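# Transfer 96-well plate from nest N1 to bench B1

## Task

Take the 96-well plate out of plate nest N1 and set it on bench spot B1 with its long side running along the taped outline and the whole plate inside it. Then open the gripper(s) and pull the arms away from the plate.

## Robot and tools

ROBOT. There are two arms, left_arm and right_arm, each a six-joint arm with a two-finger gripper. Their bases sit at (0, +0.297, 0) m and (-0.028, -0.297, 0) m in the scene frame, with nearly zero yaw. The scene frame has its origin on the table top midway between the arms, +x pointing out over the table, +z pointing up, and left_arm on the +y side. The arm names do not refer to sides of any camera image. Looking from behind the arms, N1 is the left nest and B1 the right bench spot. Joint ranges (rad), base to gripper: waist -2.880..2.880, shoulder 0..3.142, elbow 0..3.019, wrist pitch -1.693..1.571, wrist yaw -1.571..1.571, wrist roll -2.094..2.094. Elbows stop a little before full extension.

GRIPPER FRAME. Each gripper's fingers extend along its own +z axis and close along its own y axis. The reported end_effector_position is the point between the finger pads, roughly 1 cm back from the tips.

ROW FORMAT (shared by execute_actions and move). One row holds 14 numbers, each in [-1, 1], covering both arms even if only one moves: left_arm dx, dy, dz, rx, ry, rz, opening, then right_arm in the same order. dx..rz are an offset, not a pose, expressed in that gripper's own axes and measured from the gripper's measured pose at the start of the action. A value of 1.0 equals 0.6 m of translation or 180 degrees of rotation; rx, ry, rz form a single rotation vector. The opening is absolute, not an offset: +1 is fully open (0.094 m), -1 is closed. A row may optionally carry 12 more numbers in 0..1 (26 total): per-joint stiffness multipliers, left_arm's six joints then right_arm's six, in Joint positions order; they persist until replaced.

execute_actions(actions): a list of actions run in sequence. Each action is a table of up to 15 rows, one row per 1/30 s control step; a shorter table repeats its final row to fill 15 steps. All rows in an action are offsets from that action's starting measured pose, not chained from one another. In a call's first action, the start pose is the last pose reported in a result. An empty list simply returns the current state and images.

move(target, speed, blocking): target is one row as above, its offsets taken from the most recent reported pose. Each gripper travels in a straight line to its target; both arms finish together, lasting 0.5 to 10 s (longer paths are cut off at 10 s). speed is the path top speed in m/s, 0.002 to 0.5, default 0.25; rotation is capped at twice that in rad/s. Rotations take the shorter direction. Paths ignore obstacles and the other arm, and real hands can lag, wander or overshoot speed, especially near full reach. The opening is sent when the move starts. With blocking=false the result arrives after 0.5 s while motion continues; further moves or execute_actions are rejected until a result shows the move ended, so use wait or stop.

wait(seconds): 0 to 10; lets time pass with last commands held, returning early if a running move finishes. stop(): brakes a running move; braking needs distance, fingers keep moving. zoom_image(camera, region): camera is cam_low, cam_left_wrist or cam_right_wrist; region is [x0, y0, x1, y1] in pixels, at most 504x504. read_manual(section): only returns licence text, moves nothing. finished_scene(scene): ends the given scene (integer) irreversibly and reports success; the plate must already be placed and released.

CONTROLLER BEHAVIOUR. At every step the commanded pose is clipped to within 70 mm and 16 degrees of the measured pose, then solved by damped inverse kinematics, favouring position over orientation. After an action the arm continues only up to its last clipped pose, so long moves need several actions. Arms usually finish about a centimetre or more short, typically low, and repeated zero offsets let them sag further; to hold a height, first send the offset back to the desired pose, then zeros, increasing the aim if still low. Tiny commands of a few mm may produce no motion. Since offsets are from measured pose, repeating a small push against something rigid adds no force, but against something yielding it goes deeper.

RESULT LINES. The state line gives each gripper's position (m) and quat_wxyz in the scene frame; accuracy drops at long reach. Hand target lines show where each gripper is currently being driven. A pose unreachable line means a clearance check altered or blocked that arm's command. grip_measured is the finger opening on the command scale (the last Joint positions value is the opening in metres), with up to about 1 mm fixed error per gripper. The move: line reports the ending (done, off_target, moving, held, fault), the limits that acted (paced = command clipped; held = some steps blocked, after which the arm may surge fast), and each gripper's distance from its target. FAULT, MOTOR HOT (85 °C) and OVER-TEMPERATURE FAULT (100 °C, arm goes limp and falls) lines warn of stops.

GRIPPING. To hold the plate keep commanding an opening below grip_measured; roughly 0.03 below gives a firm grip, less gives a lighter one. Pad force tops out near 50 to 62 N and briefly spikes on first contact.

CAMERAS. cam_low is a fixed 672x504 pinhole view; cam_left_wrist and cam_right_wrist are 504x504 fisheye cameras on the hands. Calibration matrices are supplied but may be off by a few degrees and millimetres.

AVOID. Dropping the plate more than a few millimetres, knocking anything off the table, the arms striking or pressing each other, fast or deep pushes into contact (speed and overshoot past contact raise force), and holding a load long enough to overheat a motor. Drops, slips and slams reduce quality.

Each tool is called after ">>>" as name(argument=value, ...) on one line, values as JSON.

## Session

>>> execute_actions(actions=[])

Scene clock: 0.00 s.
left_arm: end_effector_position=(+0.0973, +0.9924, +0.3858) grip_measured=+1.000 end_effector_quat_wxyz=(+0.053, -0.259, +0.936, +0.231) | right_arm: end_effector_position=(+0.2407, -0.3499, +0.1024) grip_measured=+1.000 end_effector_quat_wxyz=(+0.105, -0.157, +0.978, -0.092)
Joint positions: left_arm=[ 1.408  2.01   2.443 -1.533 -0.094  0.892  0.094] | right_arm=[-0.117  0.948  0.577 -0.946  0.118 -0.453  0.094]
Joint velocities: left_arm=[-0.005 -0.024 -0.022 -0.012 -0.022 -0.022  0.   ] | right_arm=[-0.015 -0.005  0.007 -0.007  0.022  0.051  0.   ]
Motor temperatures (°C, as the motors report them): left_arm=[21 23 27 20 23 22] | right_arm=[24 23 26 22 24 23]
Hand target (left_arm): +0.098, +0.996, +0.389; +0.056, -0.259, +0.935, +0.237
Hand target (right_arm): +0.248, -0.351, +0.109; +0.113, -0.157, +0.977, -0.094
Joint stiffness scale: left_arm=[1. 1. 1. 1. 1. 1.] | right_arm=[1. 1. 1. 1. 1. 1.]
camera_calibration (this result's frames):
cam_left_wrist: T_world_to_cam=[[0.515868, -0.750077, -0.413841, 0.859786], [-0.678443, -0.652671, 0.337246, 0.58859], [-0.523063, 0.106793, -0.845577, 0.394673], [0, 0, 0, 1]] pos_world=[0.162227, 0.986913, 0.491041]
cam_right_wrist: T_world_to_cam=[[0.276589, -0.937314, 0.211994, -0.410019], [-0.898055, -0.173589, 0.404183, 0.120337], [-0.342046, -0.302175, -0.889772, 0.195112], [0, 0, 0, 1]] pos_world=[0.288214, -0.304469, 0.211888]

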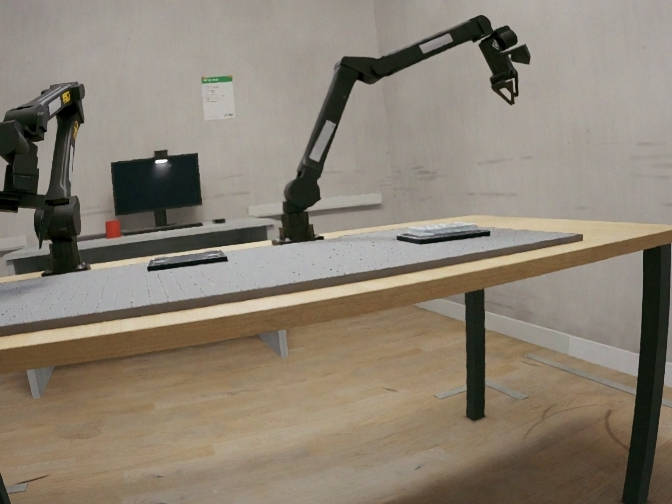

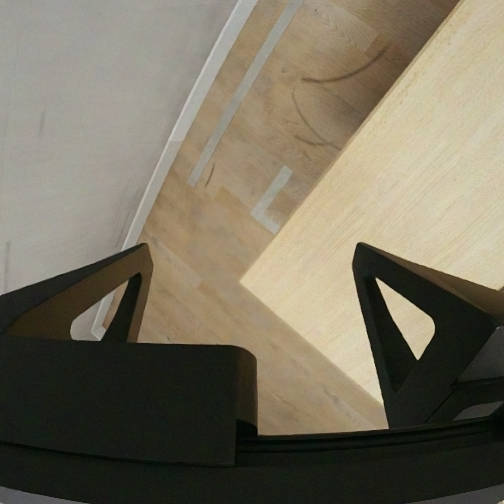

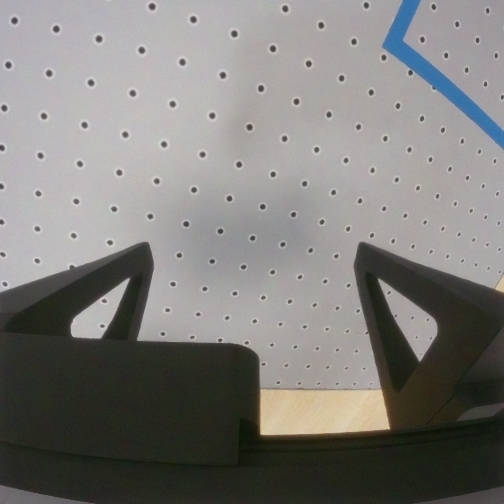

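>>> move(target=[0.037,-0.998,-0.097,0.085,0.135,-0.322,1,-0.212,-0.447,-0.105,-0.059,0.067,0.101,1], speed=0.4)

Scene clock: 10.97 s.
left_arm: end_effector_position=(+0.3931, +0.5020, +0.1959) grip_measured=+1.000 end_effector_quat_wxyz=(-0.001, +0.699, -0.716, +0.000) | right_arm: end_effector_position=(+0.4136, -0.5429, +0.2319) grip_measured=+1.000 end_effector_quat_wxyz=(-0.008, -0.009, +1.000, +0.003)
Joint positions: left_arm=[ 0.48   1.512  1.326 -1.383 -0.    -1.064  0.094] | right_arm=[-0.504  1.674  1.615 -1.528  0.003 -0.524  0.094]
Joint velocities: left_arm=[-0.015  0.005  0.007  0.007 -0.022 -0.037  0.   ] | right_arm=[-0.005 -0.005 -0.012 -0.017 -0.066 -0.022  0.   ]
Motor temperatures (°C, as the motors report them): left_arm=[21 27 31 20 23 22] | right_arm=[24 23 30 22 24 23]
Hand target (left_arm): +0.393, +0.507, +0.193; -0.005, +0.706, -0.708, +0.000
Hand target (right_arm): +0.422, -0.550, +0.240; -0.002, -0.001, +1.000, +0.001
Off the commanded pose (left_arm): 0.010 m, 1 deg.
Off the commanded pose (right_arm): 0.015 m, 1 deg.
Joint stiffness scale: left_arm=[1. 1. 1. 1. 1. 1.] | right_arm=[1. 1. 1. 1. 1. 1.]
move: off_target (right_arm)
camera_calibration (this result's frames):
cam_left_wrist: T_world_to_cam=[[0.999803, -0.0170611, -0.0101722, -0.376511], [-0.00787642, -0.810646, 0.585484, 0.300323], [-0.0182351, -0.585289, -0.81062, 0.583371], [0, 0, 0, 1]] pos_world=[0.38944, 0.578472, 0.293228]
cam_right_wrist: T_world_to_cam=[[0.0060277, -0.999977, -0.00324681, -0.53842], [-0.810755, -0.00678766, 0.585347, 0.202238], [-0.585355, -0.000895934, -0.810776, 0.556987], [0, 0, 0, 1]] pos_world=[0.493246, -0.536535, 0.331464]

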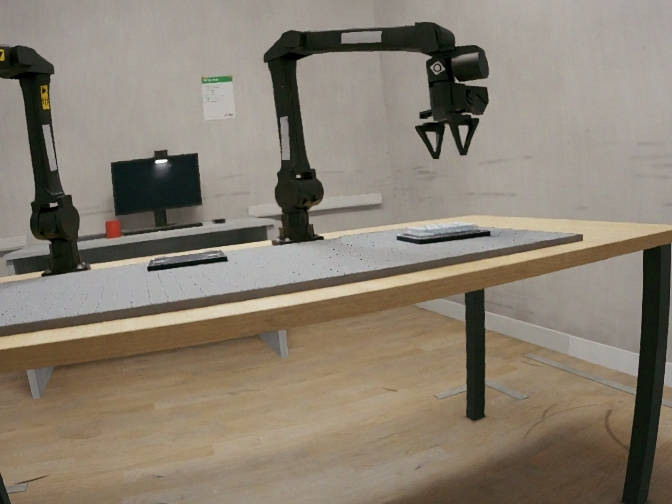

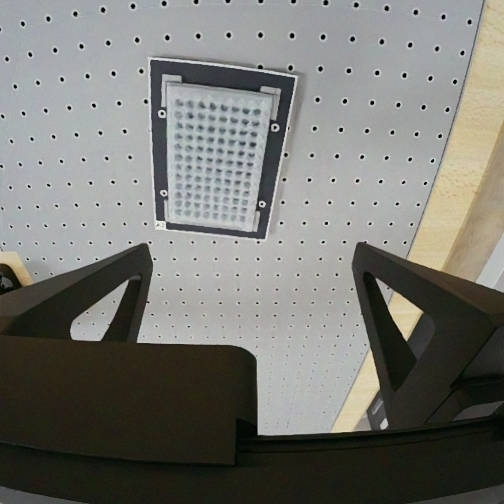

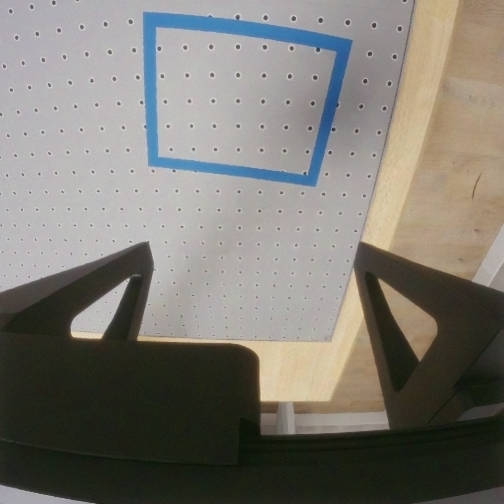

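>>> move(target=[0,0.058,0.215,0,0,0.047,1,-0.015,-0.05,-0.015,0,0,-0.33,1], speed=0.35)

Scene clock: 17.27 s.
left_arm: end_effector_position=(+0.3623, +0.4973, +0.0730) grip_measured=+1.000 end_effector_quat_wxyz=(+0.002, -0.642, +0.767, -0.000) | right_arm: end_effector_position=(+0.4150, -0.5624, +0.2351) grip_measured=+1.000 end_effector_quat_wxyz=(-0.007, -0.501, +0.865, +0.010)
Joint positions: left_arm=[ 0.505  1.551  1.026 -1.04  -0.    -0.887  0.094] | right_arm=[-0.536  1.708  1.668 -1.554  0.003 -1.587  0.094]
Joint velocities: left_arm=[ 0.005  0.005 -0.007 -0.017 -0.022  0.022  0.   ] | right_arm=[ 0.005 -0.005 -0.002 -0.002 -0.007  0.022  0.   ]
Motor temperatures (°C, as the motors report them): left_arm=[21 27 31 20 23 22] | right_arm=[24 24 33 22 24 23]
Hand target (left_arm): +0.360, +0.503, +0.066; +0.001, -0.644, +0.765, -0.000
Hand target (right_arm): +0.423, -0.573, +0.240; -0.005, -0.503, +0.864, +0.006
Off the commanded pose (left_arm): 0.009 m, 0 deg.
Off the commanded pose (right_arm): 0.014 m, 1 deg.
Joint stiffness scale: left_arm=[1. 1. 1. 1. 1. 1.] | right_arm=[1. 1. 1. 1. 1. 1.]
move: off_target (right_arm)
camera_calibration (this result's frames):
cam_left_wrist: T_world_to_cam=[[0.985615, -0.168815, -0.00798588, -0.266617], [-0.132476, -0.801067, 0.583731, 0.408724], [-0.10494, -0.574276, -0.811908, 0.506443], [0, 0, 0, 1]] pos_world=[0.370074, 0.573244, 0.170471]
cam_right_wrist: T_world_to_cam=[[0.86095, -0.50823, -0.0215945, -0.63181], [-0.405247, -0.710917, 0.574779, -0.360387], [-0.307472, -0.486105, -0.818024, 0.173903], [0, 0, 0, 1]] pos_world=[0.451382, -0.492775, 0.335756]

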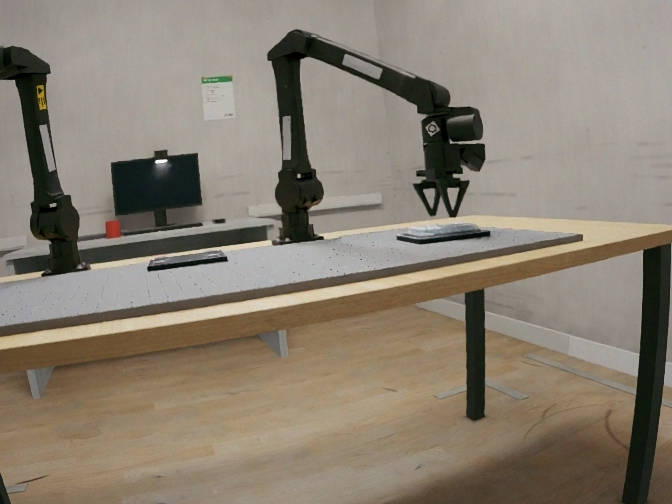

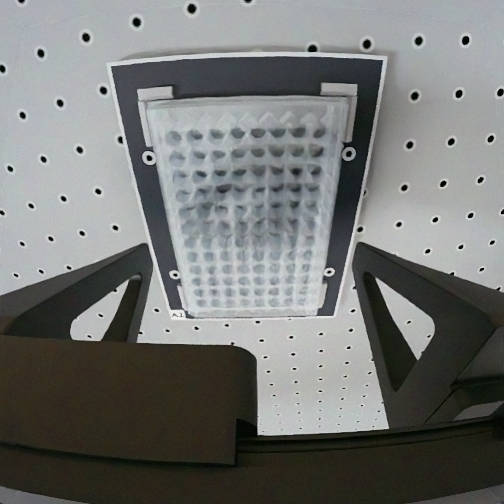

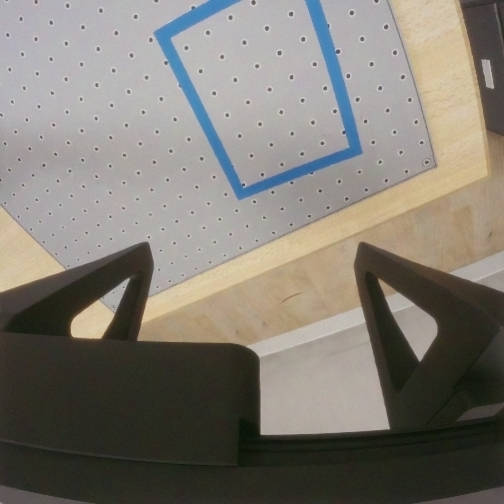

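>>> move(target=[0.004,0.006,0.062,0,0,-0.011,1,0.008,-0.02,-0.01,0,0,0,1], speed=0.05)

Scene clock: 21.57 s.
left_arm: end_effector_position=(+0.3594, +0.4957, +0.0434) grip_measured=+1.000 end_effector_quat_wxyz=(+0.006, -0.652, +0.758, -0.001) | right_arm: end_effector_position=(+0.4150, -0.5624, +0.2357) grip_measured=+1.000 end_effector_quat_wxyz=(-0.009, -0.502, +0.865, +0.013)
Joint positions: left_arm=[ 0.505  1.585  0.974 -0.949 -0.    -0.913  0.094] | right_arm=[-0.536  1.713  1.675 -1.564  0.003 -1.59   0.094]
Joint velocities: left_arm=[ 0.005  0.005 -0.007 -0.012 -0.037 -0.007  0.   ] | right_arm=[-0.015  0.005 -0.007  0.012 -0.051  0.022  0.   ]
Motor temperatures (°C, as the motors report them): left_arm=[21 27 31 20 23 22] | right_arm=[24 25 34 22 24 23]
Hand target (left_arm): +0.359, +0.496, +0.036; +0.003, -0.655, +0.756, -0.000
Hand target (right_arm): +0.423, -0.572, +0.241; -0.007, -0.501, +0.865, +0.009
Off the commanded pose (left_arm): 0.008 m, 1 deg.
Off the commanded pose (right_arm): 0.014 m, 0 deg.
Joint stiffness scale: left_arm=[1. 1. 1. 1. 1. 1.] | right_arm=[1. 1. 1. 1. 1. 1.]
move: off_target (right_arm)
camera_calibration (this result's frames):
cam_left_wrist: T_world_to_cam=[[0.989638, -0.143556, -0.00274832, -0.278468], [-0.115299, -0.805961, 0.580631, 0.420717], [-0.0855679, -0.574298, -0.814162, 0.474337], [0, 0, 0, 1]] pos_world=[0.364679, 0.571517, 0.141141]
cam_right_wrist: T_world_to_cam=[[0.862157, -0.505841, -0.0284658, -0.629365], [-0.399974, -0.714052, 0.574587, -0.364674], [-0.310976, -0.483999, -0.817948, 0.177067], [0, 0, 0, 1]] pos_world=[0.451814, -0.493054, 0.336453]

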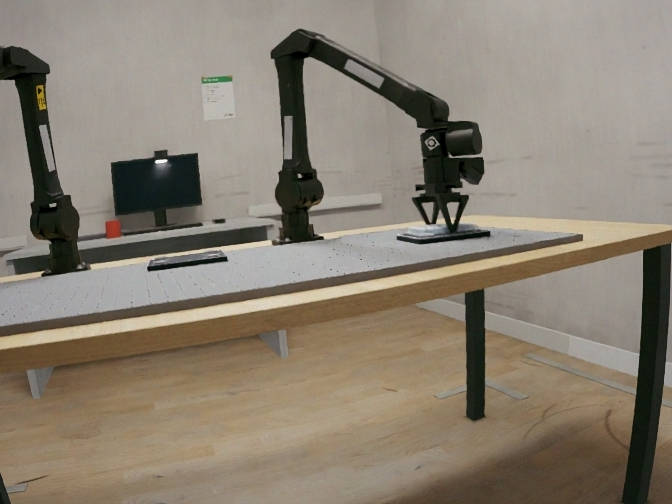

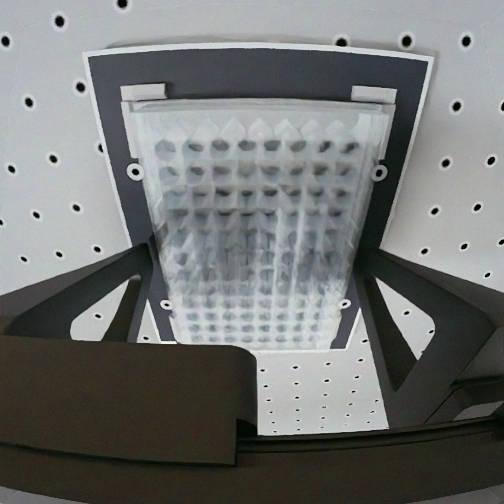

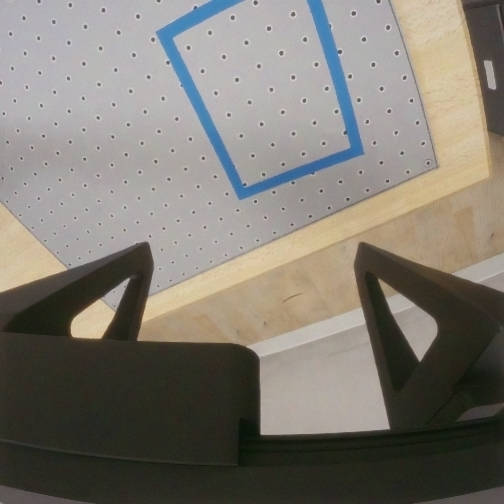

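>>> execute_actions(actions=[[[0,0,0.017,0,0,0,1,0,-0.01,-0.01,0.005,0,0,1]],[[0,0,0.005,0,0,0,0.9,0,-0.01,-0.01,0.005,0,0,1],[0,0,0.005,0,0,0,0.85,0,-0.01,-0.01,0.005,0,0,1],[0,0,0.005,0,0,0,0.8,0,-0.01,-0.01,0.005,0,0,1],[0,0,0.005,0,0,0,0.77,0,-0.01,-0.01,0.005,0,0,1],[0,0,0.005,0,0,0,0.74,0,-0.01,-0.01,0.005,0,0,1],[0,0,0.005,0,0,0,0.69,0,-0.01,-0.01,0.005,0,0,1]]])

Scene clock: 26.27 s.
left_arm: end_effector_position=(+0.3609, +0.4963, +0.0421) grip_measured=+0.755 end_effector_quat_wxyz=(+0.011, -0.652, +0.758, -0.003) | right_arm: end_effector_position=(+0.4150, -0.5624, +0.2357) grip_measured=+1.000 end_effector_quat_wxyz=(-0.009, -0.502, +0.865, +0.013)
Joint positions: left_arm=[ 0.505  1.585  0.97  -0.934  0.001 -0.914  0.082] | right_arm=[-0.536  1.713  1.675 -1.564  0.003 -1.59   0.094]
Joint velocities: left_arm=[-0.005 -0.015  0.012 -0.002 -0.066  0.022 -0.   ] | right_arm=[-0.015  0.005  0.032 -0.017 -0.051 -0.081  0.   ]
Motor temperatures (°C, as the motors report them): left_arm=[21 26 31 20 23 22] | right_arm=[24 25 35 22 24 23]
Hand target (left_arm): +0.361, +0.496, +0.039; +0.010, -0.652, +0.758, -0.002
Hand target (right_arm): +0.420, -0.565, +0.242; -0.005, -0.502, +0.865, +0.006
Off the commanded pose (left_arm): 0.003 m, 0 deg.
Off the commanded pose (right_arm): 0.008 m, 1 deg.
Joint stiffness scale: left_arm=[1. 1. 1. 1. 1. 1.] | right_arm=[1. 1. 1. 1. 1. 1.]
camera_calibration (this result's frames):
cam_left_wrist: T_world_to_cam=[[0.989729, -0.142826, 0.00614785, -0.280641], [-0.120232, -0.808356, 0.576285, 0.425272], [-0.0773389, -0.571105, -0.817226, 0.469356], [0, 0, 0, 1]] pos_world=[0.36519, 0.57174, 0.140217]
cam_right_wrist: T_world_to_cam=[[0.862157, -0.505841, -0.0284658, -0.629365], [-0.399974, -0.714052, 0.574587, -0.364674], [-0.310976, -0.483999, -0.817948, 0.177067], [0, 0, 0, 1]] pos_world=[0.451814, -0.493054, 0.336453]

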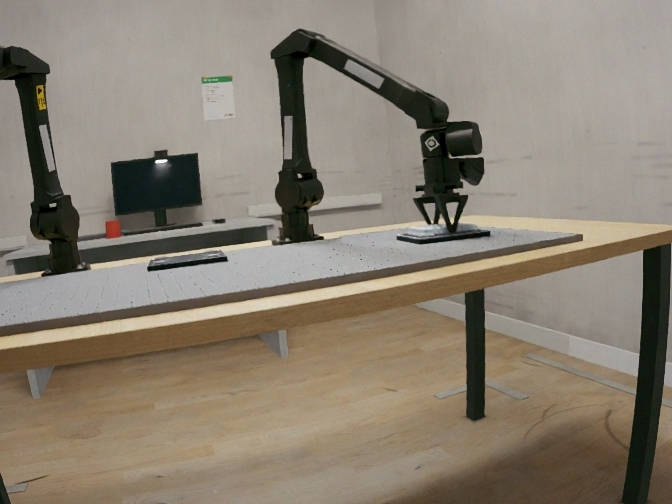

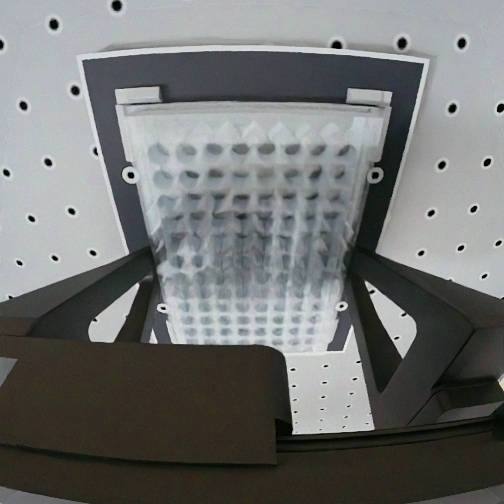

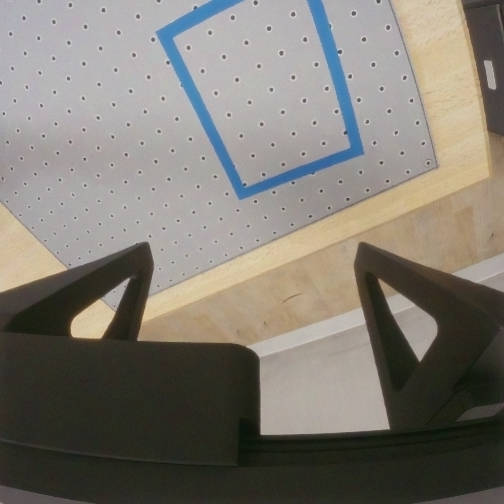

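>>> move(target=[-0.01,-0.015,-0.11,0,0,0,0.69,0,-0.01,-0.01,0.005,0,0,1], speed=0.1)

>>> move(target=[0.98,-0.325,-0.03,0.006,0,0.117,0.69,0,-0.01,-0.01,0.005,0,0,1], speed=0.3)

Scene clock: 30.73 s.
left_arm: end_effector_position=(+0.3568, +0.4937, +0.0947) grip_measured=+0.755 end_effector_quat_wxyz=(-0.003, -0.653, +0.757, -0.001) | right_arm: end_effector_position=(+0.4150, -0.5624, +0.2357) grip_measured=+1.000 end_effector_quat_wxyz=(-0.009, -0.502, +0.865, +0.013)
Joint positions: left_arm=[ 0.505  1.513  1.046 -1.109  0.003 -0.916  0.082] | right_arm=[-0.536  1.713  1.675 -1.564  0.003 -1.59   0.094]
Joint velocities: left_arm=[-0.005 -0.005 -0.002  0.002  0.007 -0.022 -0.001] | right_arm=[-0.005 -0.015  0.007 -0.012 -0.022 -0.066  0.   ]
Motor temperatures (°C, as the motors report them): left_arm=[21 27 31 20 23 22] | right_arm=[24 26 35 22 24 23]
Hand target (left_arm): +0.368, +0.500, +0.109; +0.011, -0.652, +0.758, -0.003
Hand target (right_arm): +0.420, -0.565, +0.242; -0.005, -0.502, +0.865, +0.006
Off the commanded pose (left_arm): 0.020 m, 2 deg.
Off the commanded pose (right_arm): 0.008 m, 1 deg.
Joint stiffness scale: left_arm=[1. 1. 1. 1. 1. 1.] | right_arm=[1. 1. 1. 1. 1. 1.]
move: off_target (left_arm)
camera_calibration (this result's frames):
cam_left_wrist: T_world_to_cam=[[0.990014, -0.140253, -0.0141956, -0.276743], [-0.104912, -0.800302, 0.590348, 0.381667], [-0.0941587, -0.582963, -0.807024, 0.521391], [0, 0, 0, 1]] pos_world=[0.363115, 0.570586, 0.19153]
cam_right_wrist: T_world_to_cam=[[0.862157, -0.505841, -0.0284658, -0.629365], [-0.399974, -0.714052, 0.574587, -0.364674], [-0.310976, -0.483999, -0.817948, 0.177067], [0, 0, 0, 1]] pos_world=[0.451814, -0.493054, 0.336453]

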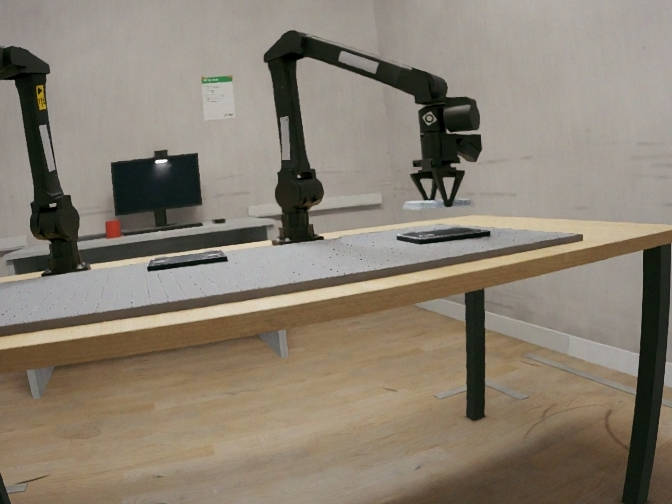

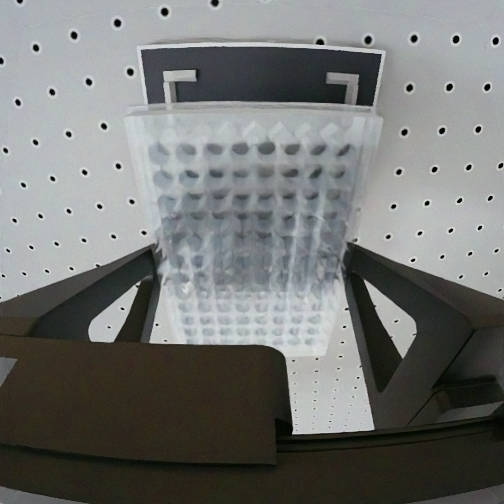

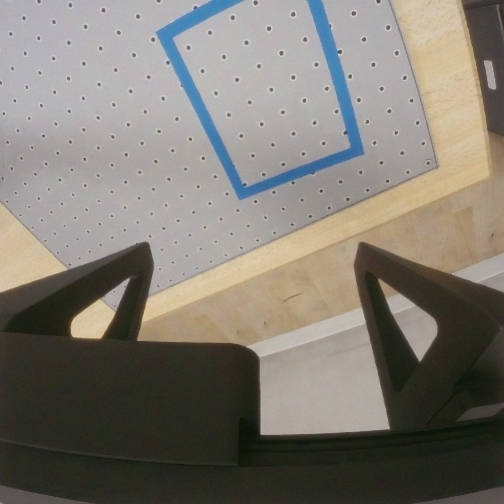

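Scene clock: 33.33 s.
left_arm: end_effector_position=(+0.4590, -0.1110, +0.1102) grip_measured=+0.755 end_effector_quat_wxyz=(+0.005, -0.497, +0.868, -0.001) | right_arm: end_effector_position=(+0.4150, -0.5624, +0.2357) grip_measured=+1.000 end_effector_quat_wxyz=(-0.009, -0.502, +0.865, +0.013)
Joint positions: left_arm=[-0.73   2.001  1.763 -1.327 -0.008 -1.769  0.082] | right_arm=[-0.536  1.713  1.675 -1.564  0.003 -1.59   0.094]
Joint velocities: left_arm=[-0.005 -0.005 -0.017 -0.002  0.022  0.007 -0.   ] | right_arm=[-0.015 -0.015 -0.002 -0.002 -0.007  0.007  0.   ]
Motor temperatures (°C, as the motors report them): left_arm=[21 27 32 20 23 22] | right_arm=[24 26 35 22 24 23]
Hand target (left_arm): +0.470, -0.116, +0.118; +0.008, -0.503, +0.864, -0.009
Hand target (right_arm): +0.420, -0.565, +0.242; -0.005, -0.502, +0.865, +0.006
Off the commanded pose (left_arm): 0.009 m, 1 deg.
Off the commanded pose (right_arm): 0.008 m, 1 deg.
Joint stiffness scale: left_arm=[1. 1. 1. 1. 1. 1.] | right_arm=[1. 1. 1. 1. 1. 1.]
move: done
camera_calibration (this result's frames):
cam_left_wrist: T_world_to_cam=[[0.866397, -0.499328, -0.00531225, -0.446644], [-0.403856, -0.706919, 0.58066, 0.0478866], [-0.293695, -0.500937, -0.814129, 0.292472], [0, 0, 0, 1]] pos_world=[0.492208, -0.0426599, 0.207932]
cam_right_wrist: T_world_to_cam=[[0.862157, -0.505841, -0.0284658, -0.629365], [-0.399974, -0.714052, 0.574587, -0.364674], [-0.310976, -0.483999, -0.817948, 0.177067], [0, 0, 0, 1]] pos_world=[0.451814, -0.493054, 0.336453]

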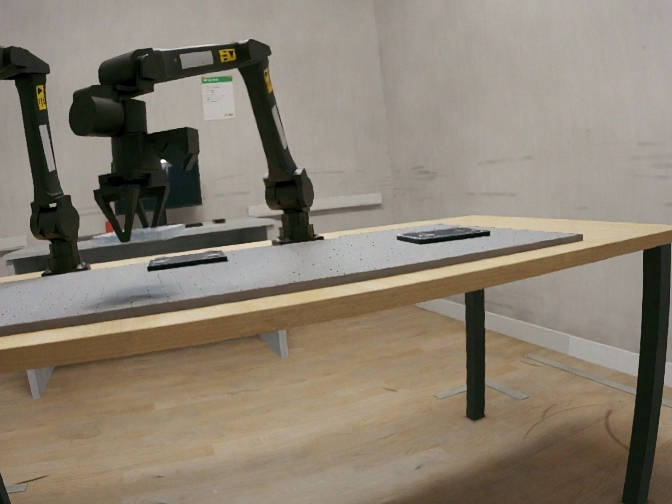

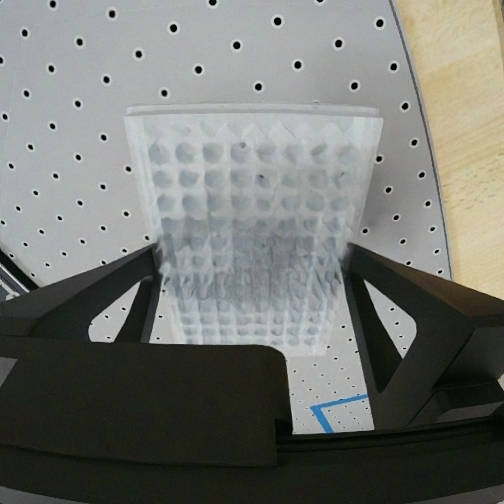

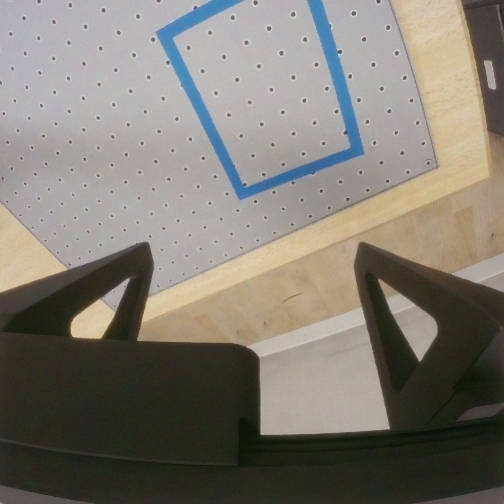

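>>> move(target=[0,0,0.133,0,0,0,0.69,0,-0.01,-0.01,0.005,0,0,1], speed=0.07)

>>> zoom_image(camera="cam_low", region=[40,180,240,330])

Scene clock: 37.60 s.
left_arm: end_effector_position=(+0.4597, -0.1117, +0.0430) grip_measured=+0.755 end_effector_quat_wxyz=(+0.006, -0.498, +0.867, -0.005) | right_arm: end_effector_position=(+0.4150, -0.5624, +0.2357) grip_measured=+1.000 end_effector_quat_wxyz=(-0.009, -0.502, +0.865, +0.013)
Joint positions: left_arm=[-0.73   2.055  1.665 -1.167 -0.008 -1.77   0.082] | right_arm=[-0.536  1.713  1.675 -1.564  0.003 -1.59   0.094]
Joint velocities: left_arm=[-0.005 -0.015 -0.017  0.012 -0.007 -0.037 -0.   ] | right_arm=[-0.005 -0.015  0.007 -0.007  0.022  0.022  0.   ]
Motor temperatures (°C, as the motors report them): left_arm=[21 28 33 20 23 22] | right_arm=[24 26 35 22 24 23]
Hand target (left_arm): +0.460, -0.112, +0.030; +0.005, -0.497, +0.868, -0.001
Hand target (right_arm): +0.420, -0.565, +0.242; -0.005, -0.502, +0.865, +0.006
Off the commanded pose (left_arm): 0.013 m, 1 deg.
Off the commanded pose (right_arm): 0.008 m, 1 deg.
Joint stiffness scale: left_arm=[1. 1. 1. 1. 1. 1.] | right_arm=[1. 1. 1. 1. 1. 1.]
move: off_target (left_arm)
camera_calibration (this result's frames):
cam_left_wrist: T_world_to_cam=[[0.866974, -0.498342, 0.00328364, -0.448454], [-0.406857, -0.70398, 0.582133, 0.0884014], [-0.28779, -0.50603, -0.813087, 0.234312], [0, 0, 0, 1]] pos_world=[0.492197, -0.0426814, 0.140528]
cam_right_wrist: T_world_to_cam=[[0.862157, -0.505841, -0.0284658, -0.629365], [-0.399974, -0.714052, 0.574587, -0.364674], [-0.310976, -0.483999, -0.817948, 0.177067], [0, 0, 0, 1]] pos_world=[0.451814, -0.493054, 0.336453]

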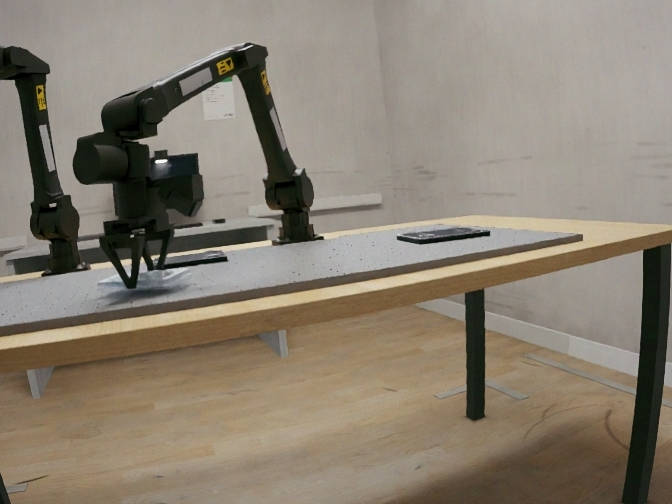

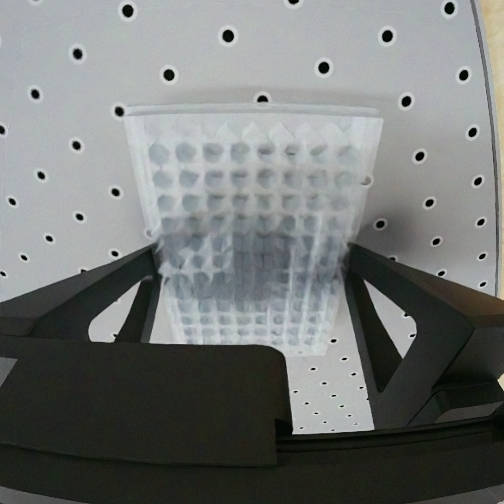

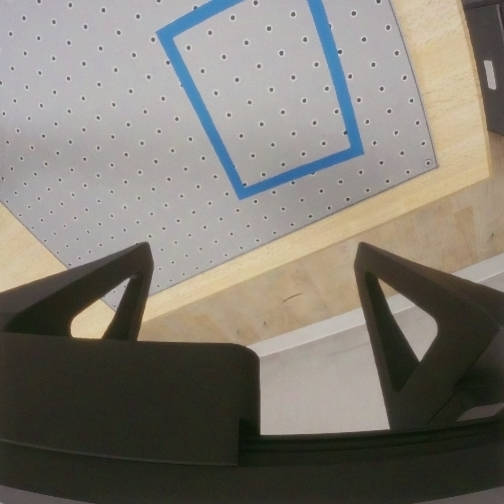

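Region (40, 180, 240, 330) of cam_low's 672x504 image, scaled by 2.520, with more detail than that image has; it fills the top 378 rows of this view, and the rest is white.

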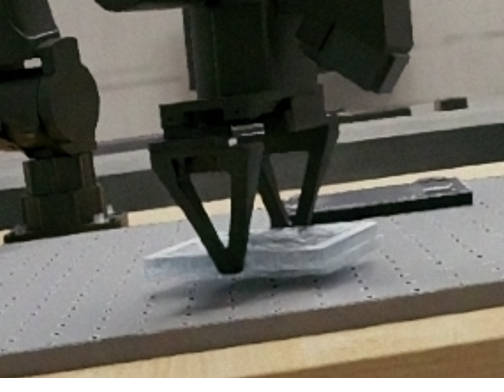

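>>> move(target=[0,0,0.036,-0.003,0,0,0.69,0,-0.01,-0.01,0.005,0,0,1], speed=0.03)

>>> zoom_image(camera="cam_low", region=[40,180,240,330])

Scene clock: 40.67 s.
left_arm: end_effector_position=(+0.4607, -0.1125, +0.0378) grip_measured=+0.755 end_effector_quat_wxyz=(+0.007, -0.498, +0.867, -0.008) | right_arm: end_effector_position=(+0.4150, -0.5624, +0.2357) grip_measured=+1.000 end_effector_quat_wxyz=(-0.009, -0.502, +0.865, +0.013)
Joint positions: left_arm=[-0.73   2.06   1.658 -1.15  -0.008 -1.77   0.082] | right_arm=[-0.536  1.713  1.675 -1.564  0.003 -1.59   0.094]
Joint velocities: left_arm=[ 0.005 -0.005  0.002 -0.007  0.037 -0.037 -0.   ] | right_arm=[-0.005 -0.015 -0.002 -0.007 -0.051 -0.022  0.   ]
Motor temperatures (°C, as the motors report them): left_arm=[21 28 33 20 23 22] | right_arm=[24 26 35 22 24 23]
Hand target (left_arm): +0.460, -0.112, +0.021; +0.004, -0.498, +0.867, -0.001
Hand target (right_arm): +0.420, -0.565, +0.242; -0.005, -0.502, +0.865, +0.006
Off the commanded pose (left_arm): 0.016 m, 1 deg.
Off the commanded pose (right_arm): 0.008 m, 1 deg.
Joint stiffness scale: left_arm=[1. 1. 1. 1. 1. 1.] | right_arm=[1. 1. 1. 1. 1. 1.]
move: off_target (left_arm)
camera_calibration (this result's frames):
cam_left_wrist: T_world_to_cam=[[0.866946, -0.498317, 0.00925777, -0.449936], [-0.409512, -0.701614, 0.583127, 0.0926552], [-0.284086, -0.509331, -0.812328, 0.227829], [0, 0, 0, 1]] pos_world=[0.492737, -0.0431621, 0.135208]
cam_right_wrist: T_world_to_cam=[[0.862157, -0.505841, -0.0284658, -0.629365], [-0.399974, -0.714052, 0.574587, -0.364674], [-0.310976, -0.483999, -0.817948, 0.177067], [0, 0, 0, 1]] pos_world=[0.451814, -0.493054, 0.336453]

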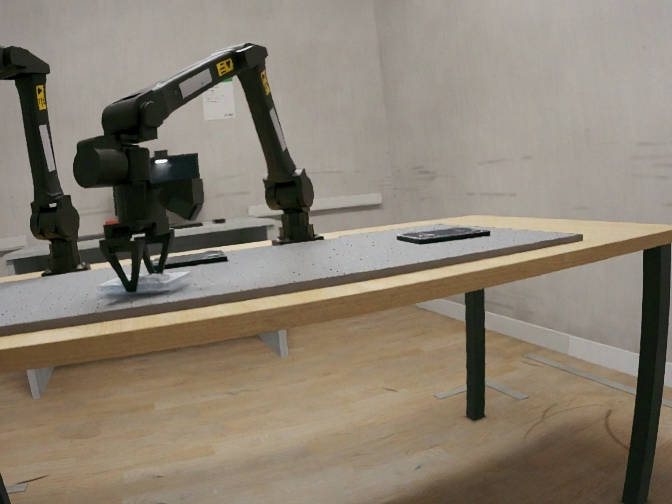

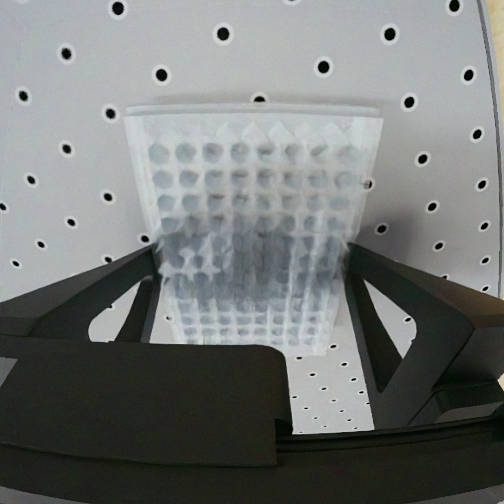

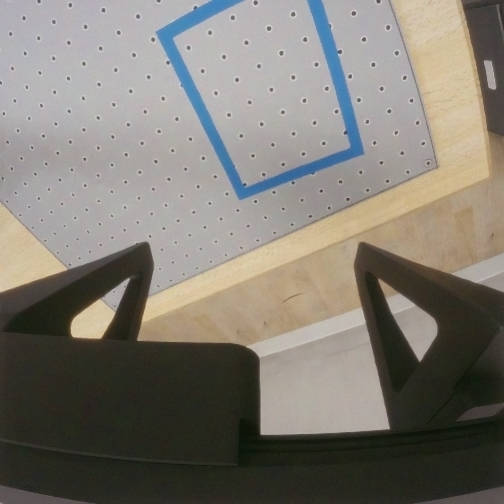

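Region (40, 180, 240, 330) of cam_low's 672x504 image, scaled by 2.520, with more detail than that image has; it fills the top 378 rows of this view, and the rest is white.

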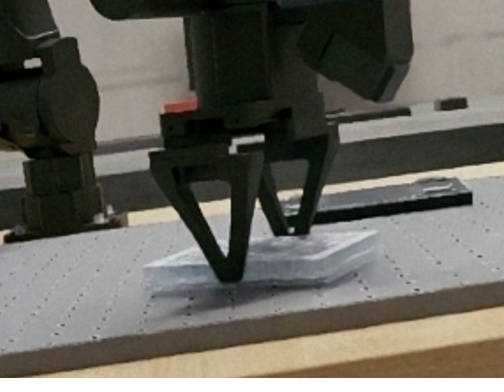

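>>> execute_actions(actions=[[[0,0,0.033,-0.005,0,0,0.69,0,-0.01,-0.01,0.005,0,0,1]]])

Scene clock: 45.17 s.
left_arm: end_effector_position=(+0.4609, -0.1130, +0.0337) grip_measured=+0.755 end_effector_quat_wxyz=(+0.006, -0.498, +0.867, -0.007) | right_arm: end_effector_position=(+0.4150, -0.5624, +0.2357) grip_measured=+1.000 end_effector_quat_wxyz=(-0.009, -0.502, +0.865, +0.013)
Joint positions: left_arm=[-0.73   2.067  1.658 -1.145 -0.007 -1.77   0.082] | right_arm=[-0.536  1.713  1.675 -1.564  0.003 -1.59   0.094]
Joint velocities: left_arm=[-0.015 -0.015  0.007  0.022  0.022  0.037 -0.001] | right_arm=[-0.005 -0.005  0.012  0.012 -0.037 -0.007  0.   ]
Motor temperatures (°C, as the motors report them): left_arm=[21 29 33 20 23 22] | right_arm=[24 27 35 22 24 23]
Hand target (left_arm): +0.461, -0.113, +0.018; +0.003, -0.498, +0.867, -0.001
Hand target (right_arm): +0.420, -0.565, +0.242; -0.005, -0.502, +0.865, +0.006
Off the commanded pose (left_arm): 0.016 m, 1 deg.
Off the commanded pose (right_arm): 0.008 m, 1 deg.
Joint stiffness scale: left_arm=[1. 1. 1. 1. 1. 1.] | right_arm=[1. 1. 1. 1. 1. 1.]
camera_calibration (this result's frames):
cam_left_wrist: T_world_to_cam=[[0.866955, -0.49834, 0.00678319, -0.450246], [-0.408086, -0.701996, 0.583668, 0.094073], [-0.286103, -0.508782, -0.811964, 0.225336], [0, 0, 0, 1]] pos_world=[0.493202, -0.0436904, 0.131111]
cam_right_wrist: T_world_to_cam=[[0.862157, -0.505841, -0.0284658, -0.629365], [-0.399974, -0.714052, 0.574587, -0.364674], [-0.310976, -0.483999, -0.817948, 0.177067], [0, 0, 0, 1]] pos_world=[0.451814, -0.493054, 0.336453]

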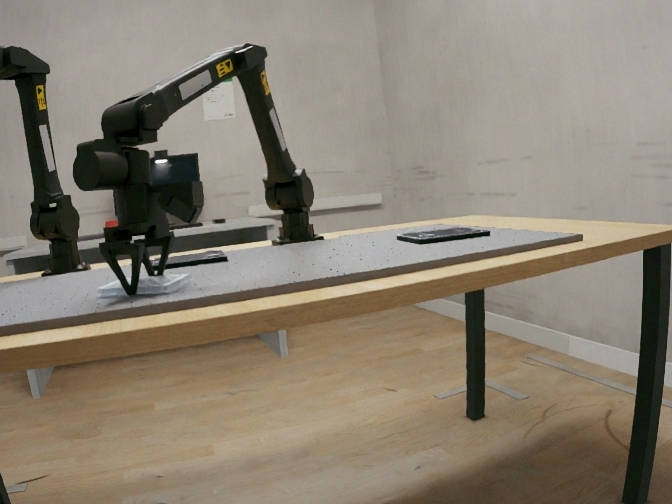

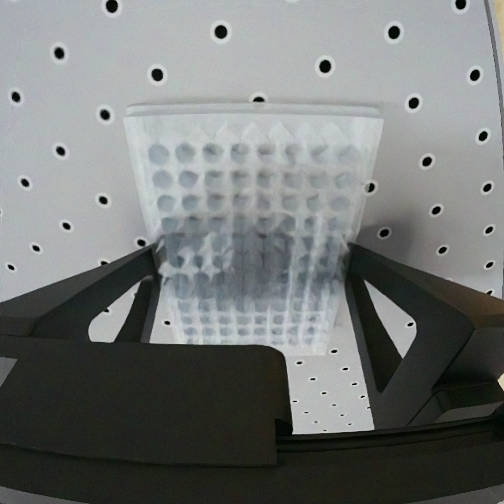

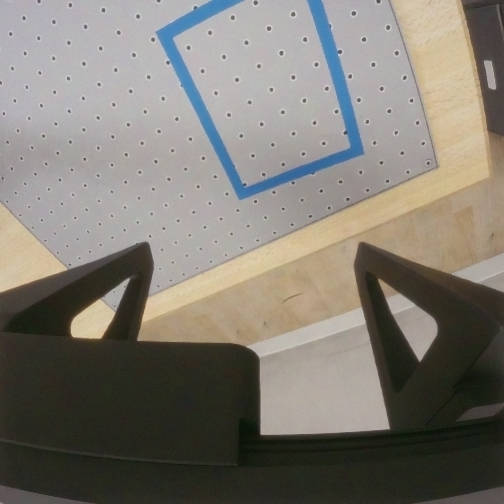

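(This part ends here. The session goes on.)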